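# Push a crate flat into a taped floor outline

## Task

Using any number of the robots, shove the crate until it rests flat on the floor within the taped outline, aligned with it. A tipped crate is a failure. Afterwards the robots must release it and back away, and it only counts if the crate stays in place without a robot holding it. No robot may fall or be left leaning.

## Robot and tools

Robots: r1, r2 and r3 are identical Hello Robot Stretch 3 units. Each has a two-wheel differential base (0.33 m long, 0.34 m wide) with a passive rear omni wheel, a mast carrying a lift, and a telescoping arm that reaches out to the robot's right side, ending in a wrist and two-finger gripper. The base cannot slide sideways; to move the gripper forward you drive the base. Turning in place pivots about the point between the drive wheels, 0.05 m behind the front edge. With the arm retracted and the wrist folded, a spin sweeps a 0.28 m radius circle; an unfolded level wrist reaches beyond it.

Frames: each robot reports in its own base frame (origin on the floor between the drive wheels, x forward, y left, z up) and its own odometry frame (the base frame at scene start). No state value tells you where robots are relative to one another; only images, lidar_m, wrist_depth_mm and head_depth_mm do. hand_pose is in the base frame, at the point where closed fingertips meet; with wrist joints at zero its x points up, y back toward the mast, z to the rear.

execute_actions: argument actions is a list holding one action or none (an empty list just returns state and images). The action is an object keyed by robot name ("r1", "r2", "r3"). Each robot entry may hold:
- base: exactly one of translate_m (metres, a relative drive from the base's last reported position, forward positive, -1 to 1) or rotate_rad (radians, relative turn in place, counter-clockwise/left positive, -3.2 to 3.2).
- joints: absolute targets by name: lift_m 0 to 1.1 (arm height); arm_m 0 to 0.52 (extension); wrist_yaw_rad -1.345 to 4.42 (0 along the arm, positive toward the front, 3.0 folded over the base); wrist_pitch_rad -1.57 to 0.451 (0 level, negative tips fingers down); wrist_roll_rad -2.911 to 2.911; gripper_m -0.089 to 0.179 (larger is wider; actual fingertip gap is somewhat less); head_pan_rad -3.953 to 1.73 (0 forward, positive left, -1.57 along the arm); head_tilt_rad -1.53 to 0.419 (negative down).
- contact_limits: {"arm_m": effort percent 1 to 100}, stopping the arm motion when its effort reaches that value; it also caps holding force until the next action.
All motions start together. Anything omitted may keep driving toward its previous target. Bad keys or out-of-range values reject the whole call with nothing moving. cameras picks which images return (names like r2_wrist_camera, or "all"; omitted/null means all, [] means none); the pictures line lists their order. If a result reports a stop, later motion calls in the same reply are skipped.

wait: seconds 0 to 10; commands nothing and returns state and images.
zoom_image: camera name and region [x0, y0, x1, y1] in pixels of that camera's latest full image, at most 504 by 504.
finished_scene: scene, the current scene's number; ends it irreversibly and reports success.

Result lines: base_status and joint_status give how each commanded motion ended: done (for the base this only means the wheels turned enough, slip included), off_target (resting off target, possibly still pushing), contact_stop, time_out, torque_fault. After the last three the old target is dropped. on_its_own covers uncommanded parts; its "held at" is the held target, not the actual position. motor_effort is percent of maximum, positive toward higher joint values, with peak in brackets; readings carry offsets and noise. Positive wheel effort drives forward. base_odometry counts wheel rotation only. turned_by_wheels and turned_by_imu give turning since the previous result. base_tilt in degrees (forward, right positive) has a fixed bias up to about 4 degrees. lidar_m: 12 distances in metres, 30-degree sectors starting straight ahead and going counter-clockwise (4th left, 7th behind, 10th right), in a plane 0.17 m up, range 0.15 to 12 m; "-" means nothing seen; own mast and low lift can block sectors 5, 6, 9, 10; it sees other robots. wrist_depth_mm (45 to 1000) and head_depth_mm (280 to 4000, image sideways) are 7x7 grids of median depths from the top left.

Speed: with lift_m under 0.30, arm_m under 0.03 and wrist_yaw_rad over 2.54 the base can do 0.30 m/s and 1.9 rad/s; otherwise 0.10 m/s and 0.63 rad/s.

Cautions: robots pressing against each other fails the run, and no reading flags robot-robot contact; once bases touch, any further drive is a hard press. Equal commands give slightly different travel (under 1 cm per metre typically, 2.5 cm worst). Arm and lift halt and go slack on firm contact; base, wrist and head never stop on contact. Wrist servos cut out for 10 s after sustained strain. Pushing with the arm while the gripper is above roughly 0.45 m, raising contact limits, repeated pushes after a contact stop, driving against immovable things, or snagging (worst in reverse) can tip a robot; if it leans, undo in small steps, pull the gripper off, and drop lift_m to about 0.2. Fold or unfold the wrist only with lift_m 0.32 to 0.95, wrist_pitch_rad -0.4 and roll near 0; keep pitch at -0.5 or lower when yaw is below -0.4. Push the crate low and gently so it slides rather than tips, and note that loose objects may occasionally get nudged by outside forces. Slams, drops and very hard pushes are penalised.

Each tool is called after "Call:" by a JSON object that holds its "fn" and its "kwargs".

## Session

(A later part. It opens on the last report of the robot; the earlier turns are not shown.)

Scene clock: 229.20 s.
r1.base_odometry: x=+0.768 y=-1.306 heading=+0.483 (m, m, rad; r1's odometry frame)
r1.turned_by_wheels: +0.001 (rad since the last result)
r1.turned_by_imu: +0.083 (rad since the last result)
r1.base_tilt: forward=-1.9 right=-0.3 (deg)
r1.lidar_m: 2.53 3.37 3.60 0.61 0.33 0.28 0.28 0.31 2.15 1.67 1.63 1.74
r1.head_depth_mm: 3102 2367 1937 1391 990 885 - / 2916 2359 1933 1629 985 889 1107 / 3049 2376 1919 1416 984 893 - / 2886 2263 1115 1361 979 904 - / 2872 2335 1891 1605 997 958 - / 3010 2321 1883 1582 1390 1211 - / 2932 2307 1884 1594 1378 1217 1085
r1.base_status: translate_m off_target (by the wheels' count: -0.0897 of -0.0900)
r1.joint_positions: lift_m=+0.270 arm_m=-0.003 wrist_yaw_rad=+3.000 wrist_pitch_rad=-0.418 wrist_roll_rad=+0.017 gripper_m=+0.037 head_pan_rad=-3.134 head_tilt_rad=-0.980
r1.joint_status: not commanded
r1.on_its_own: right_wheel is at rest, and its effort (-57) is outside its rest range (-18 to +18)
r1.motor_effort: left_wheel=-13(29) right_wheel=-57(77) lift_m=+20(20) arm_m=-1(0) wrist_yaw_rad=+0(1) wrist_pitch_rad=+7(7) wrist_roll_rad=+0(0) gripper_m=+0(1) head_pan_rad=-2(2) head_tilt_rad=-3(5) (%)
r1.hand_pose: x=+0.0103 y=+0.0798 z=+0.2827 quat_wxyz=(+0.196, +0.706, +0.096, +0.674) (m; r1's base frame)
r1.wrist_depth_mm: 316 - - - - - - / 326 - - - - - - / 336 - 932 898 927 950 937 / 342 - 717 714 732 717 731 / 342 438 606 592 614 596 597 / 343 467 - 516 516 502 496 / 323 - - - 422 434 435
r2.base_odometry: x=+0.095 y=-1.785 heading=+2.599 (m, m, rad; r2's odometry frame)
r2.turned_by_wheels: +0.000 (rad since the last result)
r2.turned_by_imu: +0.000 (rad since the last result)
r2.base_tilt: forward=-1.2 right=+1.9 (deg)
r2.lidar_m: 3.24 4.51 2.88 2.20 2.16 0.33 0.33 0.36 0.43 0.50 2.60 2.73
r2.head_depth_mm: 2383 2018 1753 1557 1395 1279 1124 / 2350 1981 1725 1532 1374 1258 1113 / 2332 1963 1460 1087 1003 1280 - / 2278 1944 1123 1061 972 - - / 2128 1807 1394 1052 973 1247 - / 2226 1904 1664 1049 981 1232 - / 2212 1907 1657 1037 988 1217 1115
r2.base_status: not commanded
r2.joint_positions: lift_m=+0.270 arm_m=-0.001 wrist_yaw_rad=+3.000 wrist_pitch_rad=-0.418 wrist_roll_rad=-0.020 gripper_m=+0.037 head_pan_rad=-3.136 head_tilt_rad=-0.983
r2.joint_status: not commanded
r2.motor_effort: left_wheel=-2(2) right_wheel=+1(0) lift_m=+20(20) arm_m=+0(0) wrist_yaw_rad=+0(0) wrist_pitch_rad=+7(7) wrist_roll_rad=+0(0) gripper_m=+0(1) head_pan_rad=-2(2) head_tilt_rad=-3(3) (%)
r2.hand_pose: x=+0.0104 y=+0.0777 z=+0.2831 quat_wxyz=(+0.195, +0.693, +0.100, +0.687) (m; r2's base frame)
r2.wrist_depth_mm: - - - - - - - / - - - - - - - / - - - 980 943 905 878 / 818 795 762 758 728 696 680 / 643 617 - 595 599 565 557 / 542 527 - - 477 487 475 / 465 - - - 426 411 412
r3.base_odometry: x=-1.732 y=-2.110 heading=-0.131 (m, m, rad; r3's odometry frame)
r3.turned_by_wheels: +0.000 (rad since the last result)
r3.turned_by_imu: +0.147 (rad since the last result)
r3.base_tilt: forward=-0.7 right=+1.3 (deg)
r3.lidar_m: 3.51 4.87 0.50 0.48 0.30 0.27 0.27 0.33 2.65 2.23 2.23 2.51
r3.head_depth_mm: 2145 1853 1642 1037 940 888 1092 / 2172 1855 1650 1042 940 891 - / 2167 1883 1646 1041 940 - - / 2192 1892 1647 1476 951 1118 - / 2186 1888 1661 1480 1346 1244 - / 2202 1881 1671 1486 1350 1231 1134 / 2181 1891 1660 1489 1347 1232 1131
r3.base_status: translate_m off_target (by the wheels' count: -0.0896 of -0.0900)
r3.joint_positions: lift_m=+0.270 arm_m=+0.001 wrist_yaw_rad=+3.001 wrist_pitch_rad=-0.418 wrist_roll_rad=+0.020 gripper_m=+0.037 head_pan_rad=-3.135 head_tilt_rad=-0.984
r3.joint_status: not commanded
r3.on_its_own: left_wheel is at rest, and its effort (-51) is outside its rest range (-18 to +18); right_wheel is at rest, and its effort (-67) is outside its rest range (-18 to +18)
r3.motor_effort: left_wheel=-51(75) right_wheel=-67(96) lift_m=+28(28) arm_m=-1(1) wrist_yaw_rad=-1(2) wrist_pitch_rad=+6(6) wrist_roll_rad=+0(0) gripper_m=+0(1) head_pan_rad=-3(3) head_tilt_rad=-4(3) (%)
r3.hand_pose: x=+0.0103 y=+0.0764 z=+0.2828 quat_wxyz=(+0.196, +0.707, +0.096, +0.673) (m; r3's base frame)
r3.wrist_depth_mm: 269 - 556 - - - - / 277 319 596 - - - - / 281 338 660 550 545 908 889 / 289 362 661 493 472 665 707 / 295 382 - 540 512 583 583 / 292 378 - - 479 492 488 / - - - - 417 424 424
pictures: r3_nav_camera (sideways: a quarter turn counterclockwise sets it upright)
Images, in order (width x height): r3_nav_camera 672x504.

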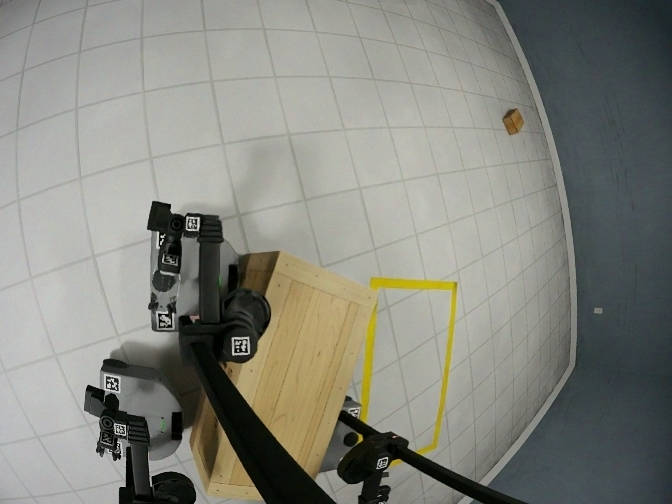

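Call:
{"fn": "execute_actions", "kwargs": {"actions": [{"r1":{"base":{"translate_m":0.1}},"r3":{"base":{"translate_m":0.04}},"r2":{"base":{"translate_m":0.08}}}], "cameras": []}}

Call:
{"fn": "execute_actions", "kwargs": {"actions": [{"r1":{"base":{"rotate_rad":-1.1}},"r3":{"base":{"rotate_rad":1.26}},"r2":{"base":{"rotate_rad":0.6}}}], "cameras": []}}

Call:
{"fn": "execute_actions", "kwargs": {"actions": [{"r1":{"base":{"translate_m":0.2}},"r3":{"base":{"translate_m":-0.11}},"r2":{"base":{"translate_m":-0.14}}}], "cameras": []}}

Call:
{"fn": "execute_actions", "kwargs": {"actions": [{"r1":{"base":{"translate_m":0.3}},"r3":{"base":{"rotate_rad":-1.6}},"r2":{"base":{"rotate_rad":-0.77}}}], "cameras": ["r2_nav_camera","r3_nav_camera"]}}

Scene clock: 239.93 s.
r1.base_odometry: x=+0.857 y=-1.259 heading=+0.483 (m, m, rad; r1's odometry frame)
r1.turned_by_wheels: +0.000 (rad since the last result)
r1.turned_by_imu: +0.001 (rad since the last result)
r1.base_tilt: forward=-1.9 right=-0.3 (deg)
r1.lidar_m: 2.46 3.27 3.49 3.25 0.45 0.37 0.37 0.42 2.09 1.62 1.59 1.70
r1.head_depth_mm: 3099 2392 1925 1272 986 1009 - / 2939 2377 1875 1455 988 1069 1144 / 3061 2377 1579 1130 981 1029 - / 2792 2190 1228 1127 977 1104 - / 3013 2298 1865 1599 993 1203 - / 2956 2304 1879 1591 1380 1210 - / 2947 2309 1875 1589 1375 1209 1088
r1.base_status: done
r1.joint_positions: lift_m=+0.270 arm_m=-0.003 wrist_yaw_rad=+3.000 wrist_pitch_rad=-0.418 wrist_roll_rad=+0.017 gripper_m=+0.037 head_pan_rad=-3.134 head_tilt_rad=-0.980
r1.joint_status: not commanded
r1.motor_effort: left_wheel=+0(9) right_wheel=+2(45) lift_m=+20(20) arm_m=-1(1) wrist_yaw_rad=-1(1) wrist_pitch_rad=+7(7) wrist_roll_rad=+0(0) gripper_m=+1(0) head_pan_rad=-2(1) head_tilt_rad=-4(4) (%)
r1.hand_pose: x=+0.0103 y=+0.0798 z=+0.2827 quat_wxyz=(+0.196, +0.706, +0.096, +0.674) (m; r1's base frame)
r1.wrist_depth_mm: 428 - - - - - - / 446 - - - - - - / 449 - 924 915 910 922 932 / 466 - 715 726 741 745 708 / 465 564 600 592 602 590 589 / 465 497 - 518 522 499 497 / 433 - - - 427 435 431
r2.base_odometry: x=+0.027 y=-1.744 heading=+2.599 (m, m, rad; r2's odometry frame)
r2.turned_by_wheels: +0.000 (rad since the last result)
r2.turned_by_imu: -0.001 (rad since the last result)
r2.base_tilt: forward=-1.2 right=+1.8 (deg)
r2.lidar_m: 3.16 4.45 2.92 2.24 2.20 0.41 0.41 0.45 0.45 2.64 2.57 2.71
r2.head_depth_mm: 2372 2011 1757 1542 1386 1272 1125 / 2310 1962 1720 1544 1390 1256 1119 / 2315 1862 1518 1091 1318 1288 - / 2251 1211 1485 1055 1043 - - / 2162 1382 1471 1048 1115 1265 - / 2207 1925 1179 1046 1180 1234 - / 2197 1888 1162 1041 1253 1216 1121
r2.base_status: done
r2.joint_positions: lift_m=+0.270 arm_m=-0.001 wrist_yaw_rad=+3.000 wrist_pitch_rad=-0.418 wrist_roll_rad=-0.020 gripper_m=+0.037 head_pan_rad=-3.136 head_tilt_rad=-0.983
r2.joint_status: not commanded
r2.motor_effort: left_wheel=-2(10) right_wheel=+1(5) lift_m=+20(20) arm_m=+0(0) wrist_yaw_rad=+0(0) wrist_pitch_rad=+7(7) wrist_roll_rad=+0(0) gripper_m=+0(0) head_pan_rad=-2(2) head_tilt_rad=-2(3) (%)
r2.hand_pose: x=+0.0104 y=+0.0777 z=+0.2831 quat_wxyz=(+0.195, +0.693, +0.100, +0.687) (m; r2's base frame)
r2.wrist_depth_mm: - - - - - - - / - - - - - - - / - - - 970 929 901 866 / 820 779 764 745 724 703 680 / 655 635 - 604 603 573 559 / 534 537 - - 480 486 473 / 465 - - - 428 418 411
r3.base_odometry: x=-1.692 y=-2.115 heading=-0.131 (m, m, rad; r3's odometry frame)
r3.turned_by_wheels: +0.000 (rad since the last result)
r3.turned_by_imu: +0.000 (rad since the last result)
r3.base_tilt: forward=-0.7 right=+1.2 (deg)
r3.lidar_m: 3.47 4.85 0.50 0.55 0.34 0.31 0.31 0.37 2.63 2.22 2.21 2.50
r3.head_depth_mm: 2156 1873 1628 1039 937 960 1095 / 2152 1866 1640 1038 938 920 - / 2211 1873 1649 1041 953 - - / 2160 1884 1654 1462 969 1245 - / 2157 1881 1656 1487 1341 1247 - / 2171 1874 1670 1489 1344 1223 1133 / 2176 1880 1671 1488 1347 1232 1133
r3.base_status: done
r3.joint_positions: lift_m=+0.270 arm_m=+0.001 wrist_yaw_rad=+3.001 wrist_pitch_rad=-0.418 wrist_roll_rad=+0.020 gripper_m=+0.037 head_pan_rad=-3.135 head_tilt_rad=-0.984
r3.joint_status: not commanded
r3.motor_effort: left_wheel=+0(41) right_wheel=+2(57) lift_m=+28(28) arm_m=-1(0) wrist_yaw_rad=-1(1) wrist_pitch_rad=+6(6) wrist_roll_rad=+0(0) gripper_m=-1(1) head_pan_rad=-3(3) head_tilt_rad=-5(4) (%)
r3.hand_pose: x=+0.0103 y=+0.0764 z=+0.2828 quat_wxyz=(+0.196, +0.707, +0.096, +0.673) (m; r3's base frame)
r3.wrist_depth_mm: 298 - 643 - - - - / 307 362 675 - 698 - - / 311 385 737 603 553 833 910 / 320 412 696 540 460 472 697 / 331 443 - 555 513 531 576 / 334 429 - - 490 489 483 / - - - - 415 423 418
pictures: none
No camera images: the call's "cameras" was empty. Leave "cameras" out to get every camera's image.

Scene clock: 242.00 s.
r1.base_odometry: x=+0.857 y=-1.259 heading=-0.617 (m, m, rad; r1's odometry frame)
r1.turned_by_wheels: -1.100 (rad since the last result)
r1.turned_by_imu: -1.102 (rad since the last result)
r1.base_tilt: forward=-2.0 right=-0.4 (deg)
r1.lidar_m: 1.59 1.66 2.34 3.28 3.44 3.29 0.46 0.38 0.37 0.41 2.19 1.63
r1.head_depth_mm: 2803 2370 1942 1621 1404 1241 - / 2800 2349 1914 1637 1390 1236 1142 / 2793 2337 1904 1610 1394 1270 - / 2841 2333 1903 1155 1338 1267 - / 2823 2303 1893 1119 1043 1223 - / 2796 2316 1870 1118 966 1106 - / 2837 2301 1209 1117 973 894 1064
r1.base_status: done
r1.joint_positions: lift_m=+0.270 arm_m=-0.003 wrist_yaw_rad=+3.000 wrist_pitch_rad=-0.418 wrist_roll_rad=+0.017 gripper_m=+0.037 head_pan_rad=-3.134 head_tilt_rad=-0.980
r1.joint_status: not commanded
r1.motor_effort: left_wheel=+2(8) right_wheel=-3(7) lift_m=+20(20) arm_m=-1(1) wrist_yaw_rad=-1(0) wrist_pitch_rad=+7(7) wrist_roll_rad=+0(0) gripper_m=-1(0) head_pan_rad=-2(2) head_tilt_rad=-4(4) (%)
r1.hand_pose: x=+0.0103 y=+0.0798 z=+0.2827 quat_wxyz=(+0.196, +0.706, +0.096, +0.674) (m; r1's base frame)
r1.wrist_depth_mm: - - - - - - - / - - - - - - - / 925 - 919 930 937 934 936 / 722 - 711 721 727 723 714 / 580 592 611 587 615 591 582 / 490 494 - 508 521 503 505 / 441 - - - 426 434 441
r2.base_odometry: x=+0.027 y=-1.744 heading=-3.085 (m, m, rad; r2's odometry frame)
r2.turned_by_wheels: +0.600 (rad since the last result)
r2.turned_by_imu: +0.607 (rad since the last result)
r2.base_tilt: forward=-1.3 right=+1.9 (deg)
r2.lidar_m: 4.44 2.76 2.20 2.17 0.41 0.41 0.47 0.50 2.60 2.57 2.77 3.17
r2.head_depth_mm: 2370 2014 1538 1090 978 1120 1123 / 2321 1988 1719 1079 979 1153 1117 / 2318 1969 1205 1071 1046 1255 - / 2259 1948 1193 1079 1298 - - / 2223 1939 1180 1184 1343 1256 - / 2240 1928 1223 1439 1285 1228 - / 2231 1888 1627 1132 1163 1213 1120
r2.base_status: done
r2.joint_positions: lift_m=+0.270 arm_m=-0.001 wrist_yaw_rad=+3.000 wrist_pitch_rad=-0.418 wrist_roll_rad=-0.020 gripper_m=+0.037 head_pan_rad=-3.136 head_tilt_rad=-0.983
r2.joint_status: not commanded
r2.motor_effort: left_wheel=-3(13) right_wheel=+2(5) lift_m=+20(20) arm_m=+0(0) wrist_yaw_rad=+0(0) wrist_pitch_rad=+7(7) wrist_roll_rad=+0(0) gripper_m=-1(1) head_pan_rad=-2(2) head_tilt_rad=-3(3) (%)
r2.hand_pose: x=+0.0104 y=+0.0777 z=+0.2831 quat_wxyz=(+0.195, +0.693, +0.100, +0.687) (m; r2's base frame)
r2.wrist_depth_mm: - - - - - - - / 343 - - - - - - / 358 - - - 945 907 872 / 376 446 766 766 716 714 683 / 385 476 - 602 603 574 549 / 403 494 - - 484 484 468 / 414 - - - 424 415 409
r3.base_odometry: x=-1.692 y=-2.115 heading=+1.129 (m, m, rad; r3's odometry frame)
r3.turned_by_wheels: +1.260 (rad since the last result)
r3.turned_by_imu: +1.236 (rad since the last result)
r3.base_tilt: forward=-0.7 right=+1.3 (deg)
r3.lidar_m: 0.50 0.43 0.32 0.31 0.32 3.48 2.37 2.21 2.25 2.87 3.45 0.51
r3.head_depth_mm: 2143 1865 1645 1473 1336 1214 1069 / 2148 1876 1644 1471 1328 1269 - / 2173 1876 1658 1469 1336 - - / 2173 1872 1654 1474 1345 1249 - / 2168 1888 1649 1485 1344 1238 - / 2192 1883 1671 1478 1339 1220 1133 / 2134 1884 1677 1486 1347 1226 1130
r3.base_status: done
r3.joint_positions: lift_m=+0.270 arm_m=+0.001 wrist_yaw_rad=+3.001 wrist_pitch_rad=-0.418 wrist_roll_rad=+0.020 gripper_m=+0.037 head_pan_rad=-3.135 head_tilt_rad=-0.984
r3.joint_status: not commanded
r3.motor_effort: left_wheel=-2(8) right_wheel=+4(14) lift_m=+28(28) arm_m=-1(1) wrist_yaw_rad=-1(1) wrist_pitch_rad=+6(6) wrist_roll_rad=-1(0) gripper_m=-1(0) head_pan_rad=-3(3) head_tilt_rad=-4(5) (%)
r3.hand_pose: x=+0.0103 y=+0.0764 z=+0.2828 quat_wxyz=(+0.196, +0.707, +0.096, +0.673) (m; r3's base frame)
r3.wrist_depth_mm: - - 318 322 332 333 340 / - 348 351 355 364 368 373 / 881 816 387 395 400 407 416 / 711 666 429 435 449 452 469 / 579 549 - 496 503 522 542 / 486 518 - - 482 486 488 / - - - - 419 424 424
pictures: none
No camera images: the call's "cameras" was empty. Leave "cameras" out to get every camera's image.

Scene clock: 244.60 s.
r1.base_odometry: x=+1.020 y=-1.375 heading=-0.616 (m, m, rad; r1's odometry frame)
r1.turned_by_wheels: +0.000 (rad since the last result)
r1.turned_by_imu: +0.001 (rad since the last result)
r1.base_tilt: forward=-2.0 right=-0.2 (deg)
r1.lidar_m: 1.39 1.46 2.05 3.27 3.44 3.49 0.62 0.50 0.50 4.89 1.91 1.43
r1.head_depth_mm: 2929 2367 1939 1622 1402 1238 - / 2938 2367 1921 1625 1401 1239 1139 / 2910 2345 1902 1616 1409 1273 - / 2863 2352 1901 1353 1392 1265 - / 2936 2306 1323 1159 1331 1240 - / 2942 2093 1324 1119 1123 1221 - / 2732 1496 1675 1118 994 1154 1091
r1.base_status: done
r1.joint_positions: lift_m=+0.270 arm_m=-0.003 wrist_yaw_rad=+3.000 wrist_pitch_rad=-0.418 wrist_roll_rad=+0.017 gripper_m=+0.037 head_pan_rad=-3.134 head_tilt_rad=-0.980
r1.joint_status: not commanded
r1.motor_effort: left_wheel=+2(8) right_wheel=-2(6) lift_m=+19(20) arm_m=-1(0) wrist_yaw_rad=+0(1) wrist_pitch_rad=+7(7) wrist_roll_rad=+0(0) gripper_m=+0(1) head_pan_rad=-2(2) head_tilt_rad=-6(5) (%)
r1.hand_pose: x=+0.0103 y=+0.0798 z=+0.2827 quat_wxyz=(+0.196, +0.706, +0.096, +0.674) (m; r1's base frame)
r1.wrist_depth_mm: - - - - - - - / - - - - - - - / 905 - 930 929 925 937 957 / 718 - 721 717 713 727 703 / 593 587 616 590 614 587 601 / 498 497 - 508 514 504 499 / 441 - - - 423 432 428
r2.base_odometry: x=+0.167 y=-1.736 heading=-3.085 (m, m, rad; r2's odometry frame)
r2.turned_by_wheels: +0.000 (rad since the last result)
r2.turned_by_imu: -0.001 (rad since the last result)
r2.base_tilt: forward=-1.2 right=+1.8 (deg)
r2.lidar_m: 4.57 2.78 2.22 2.19 0.31 0.31 0.35 0.50 0.50 2.55 2.75 3.29
r2.head_depth_mm: 2371 2016 1748 1547 976 897 1121 / 2359 1985 1725 1082 967 904 1113 / 2307 1978 1719 1070 966 923 - / 2279 1959 1190 1063 997 - - / 2247 1914 1179 1053 1276 1261 - / 2236 1895 1671 1114 1331 1238 - / 2203 1893 1659 1468 1196 1208 1115
r2.base_status: done
r2.joint_positions: lift_m=+0.270 arm_m=-0.001 wrist_yaw_rad=+3.000 wrist_pitch_rad=-0.418 wrist_roll_rad=-0.020 gripper_m=+0.037 head_pan_rad=-3.136 head_tilt_rad=-0.983
r2.joint_status: not commanded
r2.motor_effort: left_wheel=-3(14) right_wheel=+1(4) lift_m=+20(20) arm_m=+0(0) wrist_yaw_rad=+0(0) wrist_pitch_rad=+7(7) wrist_roll_rad=+0(0) gripper_m=+1(0) head_pan_rad=-2(2) head_tilt_rad=-2(2) (%)
r2.hand_pose: x=+0.0104 y=+0.0777 z=+0.2831 quat_wxyz=(+0.195, +0.693, +0.100, +0.687) (m; r2's base frame)
r2.wrist_depth_mm: 273 - - - - - - / 265 - - - - - - / 277 315 - 969 945 885 866 / 289 336 783 736 714 708 676 / 301 358 - 598 606 571 552 / 314 375 - - 479 487 471 / 323 - - - 428 412 413
r3.base_odometry: x=-1.739 y=-2.215 heading=+1.129 (m, m, rad; r3's odometry frame)
r3.turned_by_wheels: +0.000 (rad since the last result)
r3.turned_by_imu: -0.001 (rad since the last result)
r3.base_tilt: forward=-0.7 right=+1.3 (deg)
r3.lidar_m: 0.51 0.43 0.32 0.31 0.32 3.35 2.28 2.12 2.16 2.75 3.52 4.16
r3.head_depth_mm: 2137 1859 1647 1474 1329 1222 1075 / 2164 1853 1646 1484 1338 1263 - / 2153 1868 1647 1474 1332 - - / 2156 1863 1657 1472 1339 1257 - / 2169 1890 1655 1481 1335 1243 - / 2131 1887 1668 1483 1343 1226 1129 / 2076 1895 1667 1488 1347 1226 1130
r3.base_status: done
r3.joint_positions: lift_m=+0.270 arm_m=+0.001 wrist_yaw_rad=+3.001 wrist_pitch_rad=-0.418 wrist_roll_rad=+0.020 gripper_m=+0.037 head_pan_rad=-3.135 head_tilt_rad=-0.984
r3.joint_status: not commanded
r3.motor_effort: left_wheel=-1(10) right_wheel=+4(9) lift_m=+28(28) arm_m=-1(0) wrist_yaw_rad=-1(0) wrist_pitch_rad=+6(6) wrist_roll_rad=+0(0) gripper_m=-1(1) head_pan_rad=-3(3) head_tilt_rad=-4(4) (%)
r3.hand_pose: x=+0.0103 y=+0.0764 z=+0.2828 quat_wxyz=(+0.196, +0.707, +0.096, +0.673) (m; r3's base frame)
r3.wrist_depth_mm: - - 321 330 333 336 347 / - - 352 356 366 375 376 / 898 910 392 391 401 412 421 / 711 697 439 446 461 470 468 / 580 575 - 506 506 528 524 / 490 519 - - 489 486 384 / - - - - 421 422 357
pictures: none
No camera images: the call's "cameras" was empty. Leave "cameras" out to get every camera's image.

Scene clock: 247.40 s.
r1.base_odometry: x=+1.265 y=-1.549 heading=-0.616 (m, m, rad; r1's odometry frame)
r1.turned_by_wheels: +0.000 (rad since the last result)
r1.turned_by_imu: +0.001 (rad since the last result)
r1.base_tilt: forward=-2.0 right=-0.5 (deg)
r1.lidar_m: 1.09 1.14 1.61 3.26 3.43 3.79 0.86 0.71 4.59 3.81 1.50 1.12
r1.head_depth_mm: 3128 2370 1937 1633 1403 1233 - / 3036 2372 1934 1620 1397 1238 1143 / 3059 2350 1924 1616 1390 1277 - / 2981 2332 1454 1611 1386 1266 - / 3002 2321 1365 1496 1389 1240 - / 3000 1890 1324 1252 1360 1220 - / 2962 1550 1312 1134 1307 1213 1082
r1.base_status: done
r1.joint_positions: lift_m=+0.270 arm_m=-0.003 wrist_yaw_rad=+3.000 wrist_pitch_rad=-0.418 wrist_roll_rad=+0.017 gripper_m=+0.037 head_pan_rad=-3.134 head_tilt_rad=-0.980
r1.joint_status: not commanded
r1.motor_effort: left_wheel=+2(7) right_wheel=-3(8) lift_m=+20(19) arm_m=-1(1) wrist_yaw_rad=-1(0) wrist_pitch_rad=+7(7) wrist_roll_rad=+0(0) gripper_m=-1(0) head_pan_rad=-2(2) head_tilt_rad=-4(4) (%)
r1.hand_pose: x=+0.0103 y=+0.0798 z=+0.2827 quat_wxyz=(+0.196, +0.706, +0.096, +0.674) (m; r1's base frame)
r1.wrist_depth_mm: - - - - - - - / - - - - - - - / 944 - 916 926 944 926 941 / 720 - 722 710 734 729 724 / 588 591 611 580 599 592 605 / 494 493 - 516 519 497 500 / 438 - - - 422 431 434
r2.base_odometry: x=+0.167 y=-1.736 heading=+2.429 (m, m, rad; r2's odometry frame)
r2.turned_by_wheels: -0.770 (rad since the last result)
r2.turned_by_imu: -0.780 (rad since the last result)
r2.base_tilt: forward=-1.2 right=+1.8 (deg)
r2.lidar_m: 3.22 3.28 3.58 2.38 2.19 0.32 0.31 0.32 0.44 0.39 2.55 2.58
r2.head_depth_mm: 2375 1926 1740 1544 1388 1279 1121 / 2311 1678 1683 1546 1377 1257 1117 / 1353 1680 1637 1088 978 1273 - / 2268 1942 1696 1066 953 - - / 2243 1921 1688 1048 962 1138 - / 2213 1907 1675 1047 960 1195 - / 2202 1885 1654 1040 948 1177 1121
r2.base_status: done
r2.joint_positions: lift_m=+0.270 arm_m=-0.001 wrist_yaw_rad=+3.000 wrist_pitch_rad=-0.418 wrist_roll_rad=-0.020 gripper_m=+0.037 head_pan_rad=-3.136 head_tilt_rad=-0.983
r2.joint_status: not commanded
r2.motor_effort: left_wheel=+2(13) right_wheel=-2(6) lift_m=+20(20) arm_m=+0(0) wrist_yaw_rad=+0(0) wrist_pitch_rad=+7(7) wrist_roll_rad=+0(0) gripper_m=+0(0) head_pan_rad=-2(1) head_tilt_rad=-3(3) (%)
r2.hand_pose: x=+0.0104 y=+0.0777 z=+0.2831 quat_wxyz=(+0.195, +0.693, +0.100, +0.687) (m; r2's base frame)
r2.wrist_depth_mm: - - - - - - - / - - - - - - - / - - - 974 918 911 860 / 823 795 778 748 719 690 681 / 650 642 - 595 607 575 554 / 536 531 - - 481 481 471 / 467 - - - 425 416 410
r3.base_odometry: x=-1.739 y=-2.215 heading=-0.471 (m, m, rad; r3's odometry frame)
r3.turned_by_wheels: -1.600 (rad since the last result)
r3.turned_by_imu: -1.569 (rad since the last result)
r3.base_tilt: forward=-0.7 right=+1.2 (deg)
r3.lidar_m: 2.70 3.51 4.24 0.50 0.44 0.32 0.31 0.32 3.47 2.30 2.12 2.15
r3.head_depth_mm: 2162 1856 1640 1036 941 1187 1092 / 2152 1859 1649 1044 957 1050 - / 2167 1863 1655 1046 956 - - / 2188 1859 1663 1041 959 1192 - / 2186 1884 1659 1483 1321 1246 - / 2168 1889 1667 1489 1341 1233 1135 / 2181 1905 1670 1491 1353 1231 1132
r3.base_status: done
r3.joint_positions: lift_m=+0.270 arm_m=+0.001 wrist_yaw_rad=+3.001 wrist_pitch_rad=-0.418 wrist_roll_rad=+0.020 gripper_m=+0.037 head_pan_rad=-3.135 head_tilt_rad=-0.984
r3.joint_status: not commanded
r3.motor_effort: left_wheel=+2(10) right_wheel=-2(9) lift_m=+28(28) arm_m=-1(1) wrist_yaw_rad=-1(1) wrist_pitch_rad=+6(6) wrist_roll_rad=+0(0) gripper_m=-1(1) head_pan_rad=-3(3) head_tilt_rad=-3(4) (%)
r3.hand_pose: x=+0.0103 y=+0.0764 z=+0.2828 quat_wxyz=(+0.196, +0.707, +0.096, +0.673) (m; r3's base frame)
r3.wrist_depth_mm: 424 - - - - - - / 418 549 727 - - - - / 415 549 546 598 918 920 928 / 414 580 512 541 706 708 713 / 409 551 - 579 595 577 584 / 393 515 - - 489 490 490 / - - - - 422 414 424
pictures: r2_nav_camera (sideways: a quarter turn counterclockwise sets it upright), r3_nav_camera (sideways: a quarter turn counterclockwise sets it upright)
Images, in order (width x height): r2_nav_camera 672x504, r3_nav_camera 672x504.

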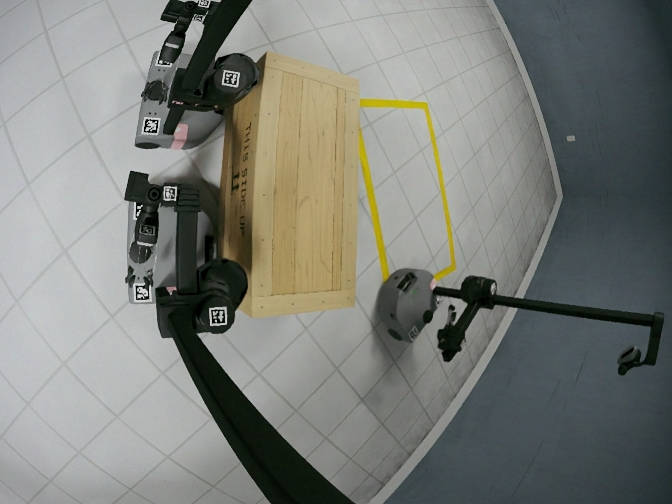

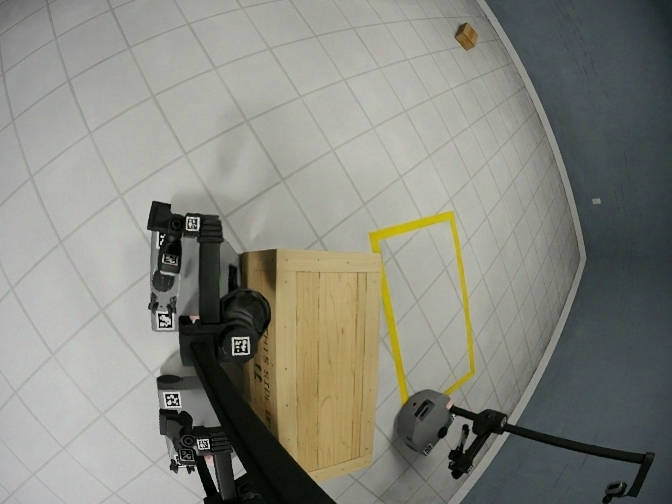

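Call:
{"fn": "execute_actions", "kwargs": {"actions": [{"r1":{"base":{"translate_m":0.5},"joints":{"head_pan_rad":-3.55,"head_tilt_rad":-0.8}},"r3":{"base":{"translate_m":-0.33}},"r2":{"base":{"translate_m":-0.33}}}], "cameras": ["r2_nav_camera","r3_nav_camera"]}}

Scene clock: 252.90 s.
r1.base_odometry: x=+1.673 y=-1.838 heading=-0.616 (m, m, rad; r1's odometry frame)
r1.turned_by_wheels: +0.000 (rad since the last result)
r1.turned_by_imu: +0.002 (rad since the last result)
r1.base_tilt: forward=-1.9 right=-0.4 (deg)
r1.lidar_m: 0.59 0.62 0.86 2.64 3.42 4.32 0.94 1.04 4.85 2.03 0.81 0.60
r1.head_depth_mm: - 3547 2522 1921 1561 1387 - / - 3499 2482 1905 1569 1324 1185 / - 3400 2454 1914 1565 1318 1162 / 3926 3448 2446 1885 1544 1313 1187 / 3816 3422 2431 1876 1547 1306 1172 / 3638 3386 2304 1821 1536 1309 1128 / 3528 3329 1679 1449 1452 1291 1123
r1.base_status: done
r1.joint_positions: lift_m=+0.270 arm_m=-0.003 wrist_yaw_rad=+3.000 wrist_pitch_rad=-0.418 wrist_roll_rad=+0.017 gripper_m=+0.037 head_pan_rad=-3.543 head_tilt_rad=-0.803
r1.joint_status: all done
r1.motor_effort: left_wheel=+1(8) right_wheel=-2(7) lift_m=+20(20) arm_m=-1(0) wrist_yaw_rad=+0(0) wrist_pitch_rad=+7(7) wrist_roll_rad=+0(0) gripper_m=+0(0) head_pan_rad=-3(24) head_tilt_rad=+0(14) (%)
r1.hand_pose: x=+0.0103 y=+0.0798 z=+0.2827 quat_wxyz=(+0.196, +0.706, +0.096, +0.674) (m; r1's base frame)
r1.wrist_depth_mm: - - - - - 855 616 / - - - - - 880 618 / 909 - 918 947 939 844 641 / 704 - 721 714 707 726 614 / 589 574 611 588 618 581 572 / 491 494 - 517 516 498 499 / 442 - - - 418 429 436
r2.base_odometry: x=+0.416 y=-1.952 heading=+2.429 (m, m, rad; r2's odometry frame)
r2.turned_by_wheels: +0.000 (rad since the last result)
r2.turned_by_imu: +0.028 (rad since the last result)
r2.base_tilt: forward=-1.1 right=+1.9 (deg)
r2.lidar_m: 3.54 3.60 3.14 2.14 2.00 0.30 0.28 0.28 0.35 0.38 2.75 2.78
r2.head_depth_mm: 2285 2016 1685 1545 1387 1272 1121 / 2336 1983 1742 1534 1372 1255 1120 / 2327 1972 1726 1483 973 1264 - / 2282 1936 1696 1061 955 - - / 2252 1941 1682 1051 950 988 - / 2231 1920 1665 1047 944 1048 - / 2207 1885 1676 1039 935 1102 1119
r2.base_status: translate_m off_target (by the wheels' count: -0.3297 of -0.3300)
r2.joint_positions: lift_m=+0.270 arm_m=-0.001 wrist_yaw_rad=+3.000 wrist_pitch_rad=-0.418 wrist_roll_rad=-0.020 gripper_m=+0.037 head_pan_rad=-3.137 head_tilt_rad=-0.983
r2.joint_status: not commanded
r2.on_its_own: left_wheel is at rest, and its effort (-39) is outside its rest range (-18 to +18); right_wheel is at rest, and its effort (-28) is outside its rest range (-18 to +18)
r2.motor_effort: left_wheel=-39(100) right_wheel=-28(49) lift_m=+20(20) arm_m=+0(0) wrist_yaw_rad=+0(2) wrist_pitch_rad=+7(7) wrist_roll_rad=+0(0) gripper_m=+0(0) head_pan_rad=-1(2) head_tilt_rad=-3(3) (%)
r2.hand_pose: x=+0.0104 y=+0.0777 z=+0.2832 quat_wxyz=(+0.195, +0.693, +0.100, +0.687) (m; r2's base frame)
r2.wrist_depth_mm: - - - - - - - / - - - - - - - / - - - - 920 906 864 / 813 801 775 747 714 715 679 / 655 630 - 594 595 580 562 / 539 526 - - 486 482 476 / 461 - - - 428 414 415
r3.base_odometry: x=-2.033 y=-2.065 heading=-0.472 (m, m, rad; r3's odometry frame)
r3.turned_by_wheels: -0.001 (rad since the last result)
r3.turned_by_imu: +0.041 (rad since the last result)
r3.base_tilt: forward=-0.7 right=+1.3 (deg)
r3.lidar_m: 2.99 3.75 3.80 0.50 0.44 0.30 0.27 0.28 3.51 2.42 2.27 2.32
r3.head_depth_mm: 2157 1877 1636 1038 938 1188 1095 / 2144 1868 1660 1038 941 - - / 2157 1863 1645 1040 942 - - / 2161 1884 1649 1045 942 1026 - / 2173 1887 1657 1443 1302 1239 - / 2178 1881 1662 1471 1340 1225 1131 / 2187 1911 1662 1484 1354 1234 1128
r3.base_status: translate_m off_target (by the wheels' count: -0.3295 of -0.3300)
r3.joint_positions: lift_m=+0.270 arm_m=+0.001 wrist_yaw_rad=+3.000 wrist_pitch_rad=-0.418 wrist_roll_rad=+0.020 gripper_m=+0.037 head_pan_rad=-3.136 head_tilt_rad=-0.985
r3.joint_status: not commanded
r3.on_its_own: left_wheel is at rest, and its effort (-64) is outside its rest range (-18 to +18); right_wheel is at rest, and its effort (-66) is outside its rest range (-18 to +18)
r3.motor_effort: left_wheel=-64(88) right_wheel=-66(100) lift_m=+29(29) arm_m=-1(0) wrist_yaw_rad=+0(3) wrist_pitch_rad=+6(6) wrist_roll_rad=+0(0) gripper_m=+0(1) head_pan_rad=-2(3) head_tilt_rad=-4(5) (%)
r3.hand_pose: x=+0.0104 y=+0.0764 z=+0.2828 quat_wxyz=(+0.196, +0.707, +0.096, +0.673) (m; r3's base frame)
r3.wrist_depth_mm: 445 - 676 - - - - / 427 591 701 - - - - / 417 546 538 824 933 900 897 / 415 524 506 663 713 700 717 / 392 549 - 592 602 569 574 / 379 507 - - 491 490 487 / - - - - 424 419 421
pictures: r2_nav_camera (sideways: a quarter turn counterclockwise sets it upright), r3_nav_camera (sideways: a quarter turn counterclockwise sets it upright)
Images, in order (width x height): r2_nav_camera 672x504, r3_nav_camera 672x504.

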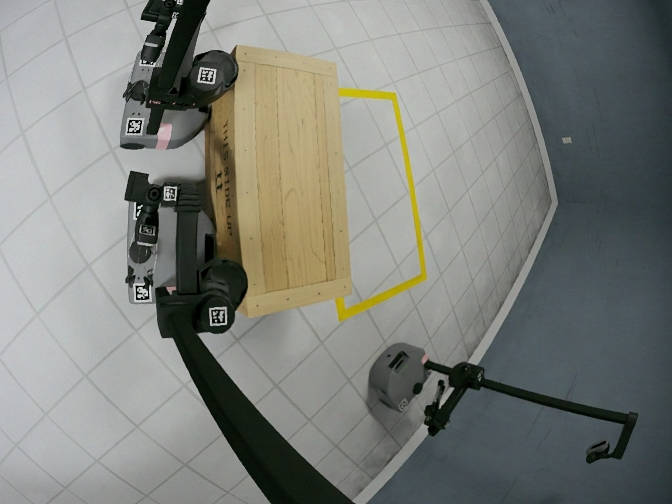

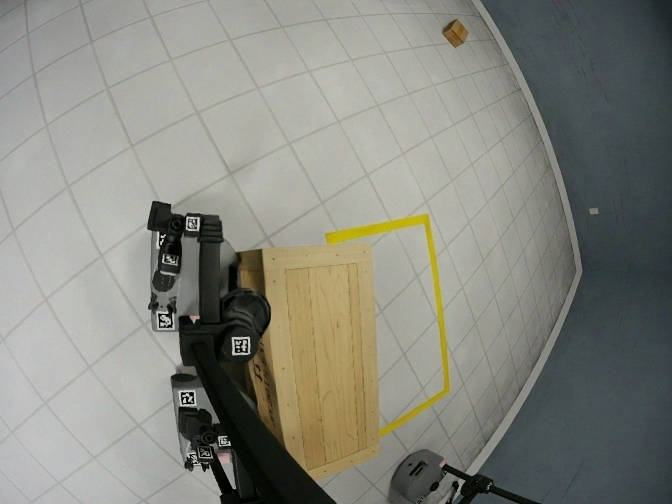

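Call:
{"fn": "execute_actions", "kwargs": {"actions": [{"r3":{"base":{"translate_m":-0.25}},"r2":{"base":{"translate_m":-0.18}}}], "cameras": ["r2_nav_camera","r3_nav_camera"]}}

Scene clock: 256.97 s.
r1.base_odometry: x=+1.673 y=-1.838 heading=-0.616 (m, m, rad; r1's odometry frame)
r1.turned_by_wheels: +0.000 (rad since the last result)
r1.turned_by_imu: +0.001 (rad since the last result)
r1.base_tilt: forward=-2.0 right=-0.3 (deg)
r1.lidar_m: 0.59 0.61 0.86 2.64 3.42 4.34 0.84 1.04 4.83 2.03 0.81 0.60
r1.head_depth_mm: - 3448 2484 1909 1566 1383 - / - 3511 2480 1907 1556 1326 1193 / - 3413 2460 1905 1568 1320 1162 / 3979 3438 2432 1895 1544 1318 1182 / 3757 3441 2404 1884 1555 1320 1177 / 3631 3392 1676 1458 1462 1303 1129 / 3509 3337 1705 1312 1293 1291 1127
r1.base_status: not commanded
r1.joint_positions: lift_m=+0.270 arm_m=-0.003 wrist_yaw_rad=+3.000 wrist_pitch_rad=-0.418 wrist_roll_rad=+0.017 gripper_m=+0.037 head_pan_rad=-3.543 head_tilt_rad=-0.803
r1.joint_status: not commanded
r1.motor_effort: left_wheel=+2(2) right_wheel=-2(2) lift_m=+20(20) arm_m=+0(1) wrist_yaw_rad=+0(0) wrist_pitch_rad=+7(7) wrist_roll_rad=+0(0) gripper_m=+1(0) head_pan_rad=-3(2) head_tilt_rad=+1(2) (%)
r1.hand_pose: x=+0.0103 y=+0.0798 z=+0.2827 quat_wxyz=(+0.196, +0.706, +0.096, +0.674) (m; r1's base frame)
r1.wrist_depth_mm: - - - - - 829 611 / - - - - - 859 617 / 925 - 935 940 942 832 625 / 712 - 726 718 726 728 619 / 584 585 597 595 623 591 576 / 495 497 - 520 513 500 501 / 442 - - - 421 431 426
r2.base_odometry: x=+0.552 y=-2.069 heading=+2.429 (m, m, rad; r2's odometry frame)
r2.turned_by_wheels: +0.001 (rad since the last result)
r2.turned_by_imu: +0.044 (rad since the last result)
r2.base_tilt: forward=-1.0 right=+1.8 (deg)
r2.lidar_m: 3.77 3.79 2.82 2.00 1.91 0.30 0.28 0.28 0.35 0.37 2.84 2.91
r2.head_depth_mm: 2264 2003 1724 1534 1395 1272 1125 / 2335 1991 1730 1533 1385 1252 1114 / 2320 1978 1729 1476 977 1262 - / 2290 1939 1701 1061 954 - - / 2259 1925 1690 1058 947 988 - / 2233 1910 1676 1048 942 1047 - / 2195 1898 1653 1038 936 1112 1119
r2.base_status: translate_m off_target (by the wheels' count: -0.1797 of -0.1800)
r2.joint_positions: lift_m=+0.270 arm_m=-0.001 wrist_yaw_rad=+3.000 wrist_pitch_rad=-0.418 wrist_roll_rad=-0.020 gripper_m=+0.037 head_pan_rad=-3.137 head_tilt_rad=-0.983
r2.joint_status: not commanded
r2.on_its_own: left_wheel is at rest, and its effort (-30) is outside its rest range (-18 to +18); right_wheel is at rest, and its effort (-36) is outside its rest range (-18 to +18)
r2.motor_effort: left_wheel=-30(70) right_wheel=-36(40) lift_m=+20(20) arm_m=+0(0) wrist_yaw_rad=+0(0) wrist_pitch_rad=+7(7) wrist_roll_rad=+0(0) gripper_m=+0(1) head_pan_rad=-1(2) head_tilt_rad=-3(2) (%)
r2.hand_pose: x=+0.0104 y=+0.0777 z=+0.2832 quat_wxyz=(+0.195, +0.693, +0.100, +0.687) (m; r2's base frame)
r2.wrist_depth_mm: - - - - - - - / - - - - - - - / - - - 968 969 882 873 / 812 796 777 755 730 708 682 / 645 639 - 607 598 571 560 / 539 533 - - 479 477 469 / 462 - - - 427 417 409
r3.base_odometry: x=-2.255 y=-1.951 heading=-0.472 (m, m, rad; r3's odometry frame)
r3.turned_by_wheels: -0.001 (rad since the last result)
r3.turned_by_imu: +0.082 (rad since the last result)
r3.base_tilt: forward=-0.6 right=+1.2 (deg)
r3.lidar_m: 3.35 3.86 3.30 0.49 0.41 0.29 0.28 0.28 3.33 2.45 2.37 2.47
r3.head_depth_mm: 2160 1847 1634 1032 936 1177 1090 / 2161 1858 1636 1038 939 - - / 2173 1873 1657 1046 942 - - / 2156 1881 1661 1044 942 1040 - / 2179 1883 1657 1470 1330 1238 - / 2180 1885 1660 1483 1344 1224 1132 / 2166 1891 1663 1489 1351 1228 1130
r3.base_status: translate_m off_target (by the wheels' count: -0.2495 of -0.2500)
r3.joint_positions: lift_m=+0.270 arm_m=+0.001 wrist_yaw_rad=+3.000 wrist_pitch_rad=-0.418 wrist_roll_rad=+0.020 gripper_m=+0.037 head_pan_rad=-3.136 head_tilt_rad=-0.985
r3.joint_status: not commanded
r3.on_its_own: left_wheel is at rest, and its effort (-71) is outside its rest range (-18 to +18); right_wheel is at rest, and its effort (-70) is outside its rest range (-18 to +18)
r3.motor_effort: left_wheel=-71(75) right_wheel=-70(84) lift_m=+29(29) arm_m=-1(1) wrist_yaw_rad=+0(0) wrist_pitch_rad=+6(6) wrist_roll_rad=+0(0) gripper_m=+0(0) head_pan_rad=-3(2) head_tilt_rad=-3(5) (%)
r3.hand_pose: x=+0.0104 y=+0.0764 z=+0.2828 quat_wxyz=(+0.196, +0.707, +0.096, +0.673) (m; r3's base frame)
r3.wrist_depth_mm: 414 - 661 - - - - / 404 538 713 - - - - / 393 533 539 804 920 913 918 / 386 526 501 636 713 708 699 / 380 551 - 578 598 578 582 / 367 498 - - 488 483 489 / - - - - 419 423 426
pictures: r2_nav_camera (sideways: a quarter turn counterclockwise sets it upright), r3_nav_camera (sideways: a quarter turn counterclockwise sets it upright)
Images, in order (width x height): r2_nav_camera 672x504, r3_nav_camera 672x504.

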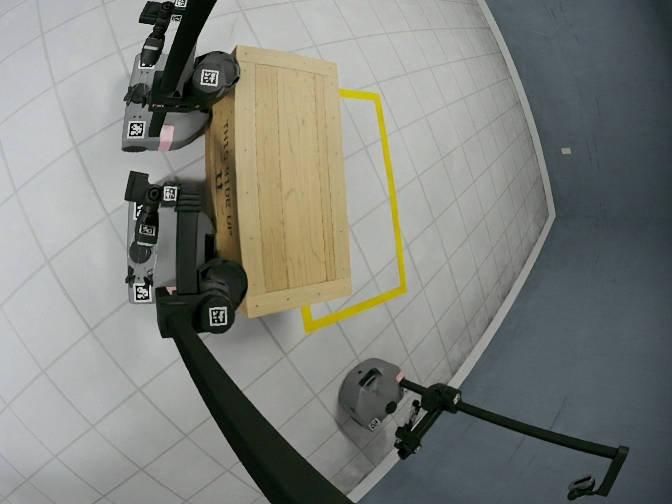

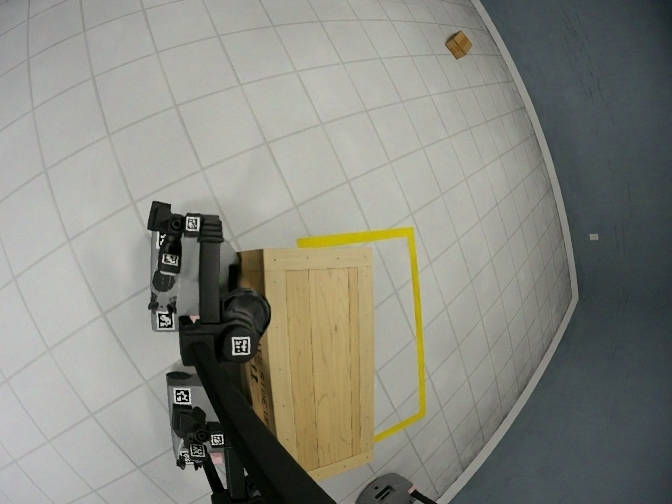

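Call:
{"fn": "execute_actions", "kwargs": {"actions": [{"r3":{"base":{"translate_m":-0.25}},"r2":{"base":{"translate_m":-0.17}}}], "cameras": []}}

Call:
{"fn": "execute_actions", "kwargs": {"actions": [{"r3":{"base":{"translate_m":-0.22}},"r2":{"base":{"translate_m":-0.15}}}], "cameras": ["r2_nav_camera","r3_nav_camera","r1_head_camera"]}}

Scene clock: 265.57 s.
r1.base_odometry: x=+1.673 y=-1.838 heading=-0.616 (m, m, rad; r1's odometry frame)
r1.turned_by_wheels: +0.000 (rad since the last result)
r1.turned_by_imu: +0.001 (rad since the last result)
r1.base_tilt: forward=-2.0 right=-0.4 (deg)
r1.lidar_m: 0.59 0.61 0.86 2.65 3.41 0.96 0.80 1.13 4.82 2.03 0.80 0.61
r1.head_depth_mm: - 3478 2470 1931 1575 1395 - / - 3477 2470 1898 1569 1327 1191 / - 3440 2471 1893 1551 1314 1157 / 3962 3451 2445 1897 1543 1330 1179 / 3895 3403 1780 1466 1472 1309 1177 / 3633 3371 1676 1320 1284 1293 1127 / 3527 3286 1929 1318 1287 1290 1126
r1.base_status: not commanded
r1.joint_positions: lift_m=+0.270 arm_m=-0.003 wrist_yaw_rad=+3.000 wrist_pitch_rad=-0.418 wrist_roll_rad=+0.017 gripper_m=+0.037 head_pan_rad=-3.543 head_tilt_rad=-0.803
r1.joint_status: not commanded
r1.motor_effort: left_wheel=+2(2) right_wheel=-2(2) lift_m=+19(19) arm_m=-1(0) wrist_yaw_rad=-1(1) wrist_pitch_rad=+7(7) wrist_roll_rad=+0(0) gripper_m=-1(0) head_pan_rad=-2(2) head_tilt_rad=+0(1) (%)
r1.hand_pose: x=+0.0103 y=+0.0798 z=+0.2827 quat_wxyz=(+0.196, +0.706, +0.096, +0.674) (m; r1's base frame)
r1.wrist_depth_mm: - - - - - 831 623 / - - - - - 851 620 / 923 - 939 922 938 822 626 / 703 - 730 733 713 709 604 / 583 600 613 594 615 590 574 / 493 496 - 518 519 493 505 / 443 - - - 419 428 435
r2.base_odometry: x=+0.680 y=-2.180 heading=+2.430 (m, m, rad; r2's odometry frame)
r2.turned_by_wheels: +0.000 (rad since the last result)
r2.turned_by_imu: +0.038 (rad since the last result)
r2.base_tilt: forward=-1.1 right=+1.9 (deg)
r2.lidar_m: 3.93 5.11 2.58 1.89 1.83 0.30 0.27 0.28 0.35 0.36 2.93 3.02
r2.head_depth_mm: 2243 2016 1747 1547 1393 1275 1124 / 2353 1994 1733 1528 1384 1246 1118 / 2320 1964 1718 1498 976 1276 - / 2280 1948 1707 1064 956 - - / 2252 1917 1689 1051 950 986 - / 2247 1914 1674 1044 942 1037 - / 2199 1889 1645 1034 935 1084 1121
r2.base_status: translate_m off_target (by the wheels' count: -0.1698 of -0.1700)
r2.joint_positions: lift_m=+0.270 arm_m=-0.001 wrist_yaw_rad=+3.000 wrist_pitch_rad=-0.418 wrist_roll_rad=-0.020 gripper_m=+0.037 head_pan_rad=-3.137 head_tilt_rad=-0.983
r2.joint_status: not commanded
r2.on_its_own: left_wheel is at rest, and its effort (-28) is outside its rest range (-18 to +18); right_wheel is at rest, and its effort (-32) is outside its rest range (-18 to +18)
r2.motor_effort: left_wheel=-28(72) right_wheel=-32(42) lift_m=+20(20) arm_m=+0(0) wrist_yaw_rad=+0(0) wrist_pitch_rad=+7(7) wrist_roll_rad=+0(0) gripper_m=+0(1) head_pan_rad=-2(2) head_tilt_rad=-2(3) (%)
r2.hand_pose: x=+0.0104 y=+0.0777 z=+0.2832 quat_wxyz=(+0.195, +0.693, +0.100, +0.687) (m; r2's base frame)
r2.wrist_depth_mm: - - - - - - - / - - - - - - - / - - - 989 929 914 869 / 815 812 760 752 721 715 683 / 652 638 - 603 599 570 554 / 538 529 - - 482 485 472 / 466 - - - 425 414 407
r3.base_odometry: x=-2.477 y=-1.838 heading=-0.473 (m, m, rad; r3's odometry frame)
r3.turned_by_wheels: -0.001 (rad since the last result)
r3.turned_by_imu: +0.069 (rad since the last result)
r3.base_tilt: forward=-0.7 right=+1.3 (deg)
r3.lidar_m: 3.75 4.03 2.99 0.48 0.41 0.29 0.28 0.28 3.23 2.51 2.45 2.61
r3.head_depth_mm: 2169 1871 1653 1037 936 1180 1077 / 2166 1872 1638 1035 943 - - / 2154 1878 1663 1034 941 - - / 2162 1874 1661 1043 944 1043 - / 2167 1881 1653 1458 1325 1236 - / 2186 1890 1669 1485 1343 1231 1134 / 2188 1912 1668 1491 1346 1226 1129
r3.base_status: translate_m off_target (by the wheels' count: -0.2495 of -0.2500)
r3.joint_positions: lift_m=+0.270 arm_m=+0.001 wrist_yaw_rad=+3.000 wrist_pitch_rad=-0.418 wrist_roll_rad=+0.020 gripper_m=+0.037 head_pan_rad=-3.136 head_tilt_rad=-0.985
r3.joint_status: not commanded
r3.on_its_own: left_wheel is at rest, and its effort (-69) is outside its rest range (-18 to +18); right_wheel is at rest, and its effort (-65) is outside its rest range (-18 to +18)
r3.motor_effort: left_wheel=-69(73) right_wheel=-65(75) lift_m=+29(28) arm_m=-1(1) wrist_yaw_rad=+0(1) wrist_pitch_rad=+6(6) wrist_roll_rad=+0(0) gripper_m=+0(1) head_pan_rad=-3(3) head_tilt_rad=-4(4) (%)
r3.hand_pose: x=+0.0104 y=+0.0764 z=+0.2828 quat_wxyz=(+0.196, +0.707, +0.096, +0.673) (m; r3's base frame)
r3.wrist_depth_mm: 408 - - - - - - / 396 544 707 - - - - / 393 525 544 838 922 933 902 / 382 517 483 647 717 699 715 / 374 539 - 572 599 578 585 / 368 508 - - 490 490 486 / - - - - 416 419 425
pictures: none
No camera images: the call's "cameras" was empty. Leave "cameras" out to get every camera's image.

Scene clock: 267.83 s.
r1.base_odometry: x=+1.673 y=-1.838 heading=-0.616 (m, m, rad; r1's odometry frame)
r1.turned_by_wheels: +0.000 (rad since the last result)
r1.turned_by_imu: +0.001 (rad since the last result)
r1.base_tilt: forward=-1.9 right=-0.4 (deg)
r1.lidar_m: 0.59 0.61 0.86 2.65 3.39 0.79 0.80 4.41 4.83 2.03 0.80 0.60
r1.head_depth_mm: - 3574 2455 1922 1575 1380 - / - 3471 2471 1911 1557 1326 1185 / - 3466 2480 1914 1556 1312 1163 / - 3417 2417 1780 1467 1304 1178 / 3810 3414 1693 1321 1286 1301 1179 / 3648 3354 1769 1328 1285 1305 1131 / 3528 3312 1673 1596 1412 1294 1128
r1.base_status: not commanded
r1.joint_positions: lift_m=+0.270 arm_m=-0.003 wrist_yaw_rad=+3.000 wrist_pitch_rad=-0.418 wrist_roll_rad=+0.017 gripper_m=+0.037 head_pan_rad=-3.543 head_tilt_rad=-0.803
r1.joint_status: not commanded
r1.motor_effort: left_wheel=+2(2) right_wheel=-2(2) lift_m=+20(19) arm_m=-1(0) wrist_yaw_rad=+0(1) wrist_pitch_rad=+7(7) wrist_roll_rad=+0(0) gripper_m=-1(0) head_pan_rad=-2(2) head_tilt_rad=+2(0) (%)
r1.hand_pose: x=+0.0103 y=+0.0798 z=+0.2827 quat_wxyz=(+0.196, +0.706, +0.096, +0.674) (m; r1's base frame)
r1.wrist_depth_mm: - - - - - 871 610 / - - - - - 857 622 / 915 - 922 926 946 821 628 / 719 - 725 723 733 728 624 / 585 588 600 581 611 596 575 / 493 493 - 513 521 497 495 / 444 - - - 422 434 430
r2.base_odometry: x=+0.794 y=-2.278 heading=+2.430 (m, m, rad; r2's odometry frame)
r2.turned_by_wheels: +0.001 (rad since the last result)
r2.turned_by_imu: +0.041 (rad since the last result)
r2.base_tilt: forward=-1.1 right=+1.8 (deg)
r2.lidar_m: 4.05 5.21 2.40 1.79 1.15 0.30 0.27 0.28 0.34 0.36 2.99 3.13
r2.head_depth_mm: 2224 2029 1747 1550 1397 1273 1120 / 2327 1998 1721 1530 1376 1252 1118 / 2305 1975 1716 1494 990 1278 - / 2289 1939 1699 1066 957 - - / 2237 1935 1676 1051 947 983 - / 2229 1919 1664 1048 935 1031 - / 2209 1880 1657 1037 936 1065 1118
r2.base_status: translate_m off_target (by the wheels' count: -0.1498 of -0.1500)
r2.joint_positions: lift_m=+0.270 arm_m=-0.001 wrist_yaw_rad=+3.000 wrist_pitch_rad=-0.418 wrist_roll_rad=-0.020 gripper_m=+0.037 head_pan_rad=-3.137 head_tilt_rad=-0.983
r2.joint_status: not commanded
r2.on_its_own: left_wheel is at rest, and its effort (-25) is outside its rest range (-18 to +18); right_wheel is at rest, and its effort (-30) is outside its rest range (-18 to +18)
r2.motor_effort: left_wheel=-25(71) right_wheel=-30(43) lift_m=+20(20) arm_m=+0(0) wrist_yaw_rad=+0(0) wrist_pitch_rad=+7(6) wrist_roll_rad=+0(0) gripper_m=+0(0) head_pan_rad=-2(1) head_tilt_rad=-2(2) (%)
r2.hand_pose: x=+0.0104 y=+0.0777 z=+0.2832 quat_wxyz=(+0.195, +0.693, +0.100, +0.687) (m; r2's base frame)
r2.wrist_depth_mm: - - - - - - - / - - - - - - - / 786 - - 967 947 903 869 / 791 789 774 738 732 693 677 / 646 627 - 599 591 570 561 / 537 533 - - 473 485 470 / 469 - - - 429 420 409
r3.base_odometry: x=-2.673 y=-1.738 heading=-0.474 (m, m, rad; r3's odometry frame)
r3.turned_by_wheels: -0.001 (rad since the last result)
r3.turned_by_imu: +0.055 (rad since the last result)
r3.base_tilt: forward=-0.7 right=+1.3 (deg)
r3.lidar_m: 4.09 5.38 2.81 0.48 0.41 0.29 0.28 0.28 3.17 2.55 2.51 2.73
r3.head_depth_mm: 2151 1873 1644 1036 937 1172 1083 / 2140 1873 1654 1037 943 - - / 2171 1860 1654 1040 941 - - / 2160 1872 1656 1042 943 1041 - / 2175 1879 1655 1473 1329 1242 - / 2186 1890 1654 1489 1343 1220 1136 / 2198 1873 1665 1507 1346 1225 1131
r3.base_status: translate_m off_target (by the wheels' count: -0.2195 of -0.2200)
r3.joint_positions: lift_m=+0.270 arm_m=+0.001 wrist_yaw_rad=+3.000 wrist_pitch_rad=-0.418 wrist_roll_rad=+0.020 gripper_m=+0.037 head_pan_rad=-3.136 head_tilt_rad=-0.985
r3.joint_status: not commanded
r3.on_its_own: left_wheel is at rest, and its effort (-69) is outside its rest range (-18 to +18); right_wheel is at rest, and its effort (-71) is outside its rest range (-18 to +18)
r3.motor_effort: left_wheel=-69(73) right_wheel=-71(75) lift_m=+28(29) arm_m=-1(1) wrist_yaw_rad=-1(0) wrist_pitch_rad=+6(6) wrist_roll_rad=+0(0) gripper_m=+0(0) head_pan_rad=-3(3) head_tilt_rad=-3(4) (%)
r3.hand_pose: x=+0.0104 y=+0.0764 z=+0.2828 quat_wxyz=(+0.196, +0.707, +0.096, +0.673) (m; r3's base frame)
r3.wrist_depth_mm: 403 - - - - - - / 405 535 706 - - - - / 394 523 548 830 905 934 911 / 386 516 485 639 720 708 704 / 381 546 - 571 588 581 584 / 362 506 - - 489 488 493 / - - - - 415 427 420
pictures: r1_head_camera (sideways: a quarter turn clockwise sets it upright), r2_nav_camera (sideways: a quarter turn counterclockwise sets it upright), r3_nav_camera (sideways: a quarter turn counterclockwise sets it upright)
Images, in order (width x height): r1_head_camera 896x504, r2_nav_camera 672x504, r3_nav_camera 672x504.

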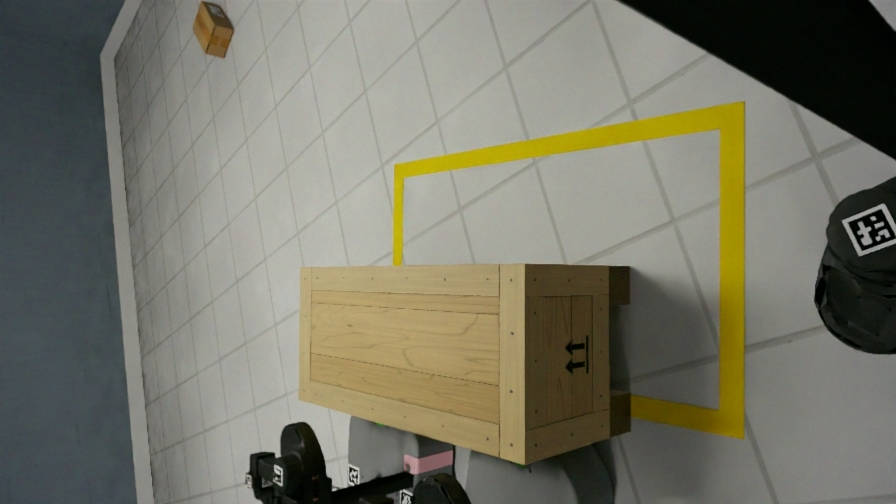

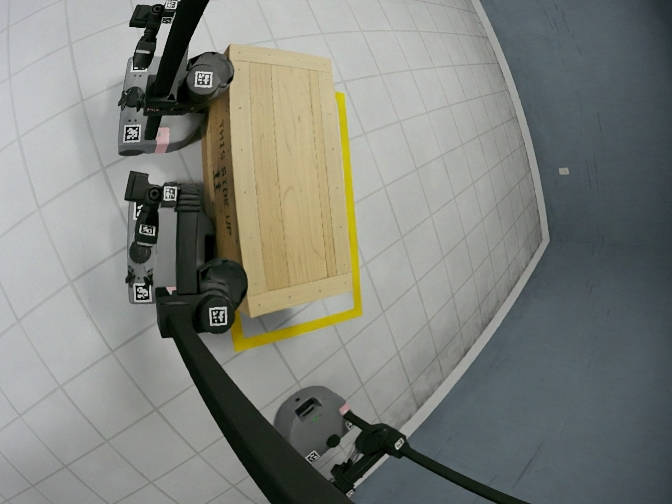

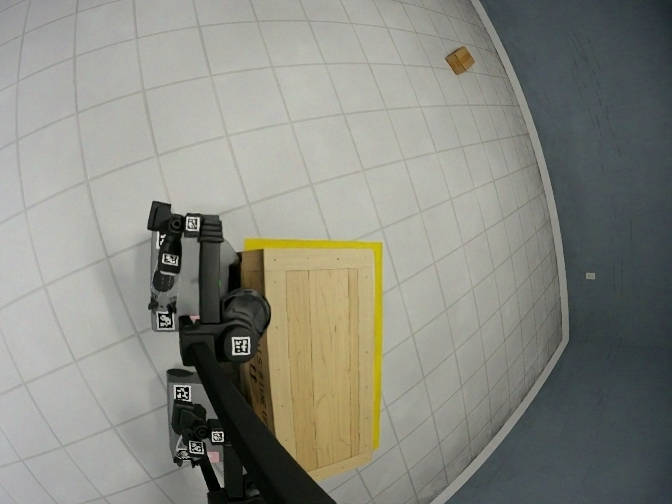

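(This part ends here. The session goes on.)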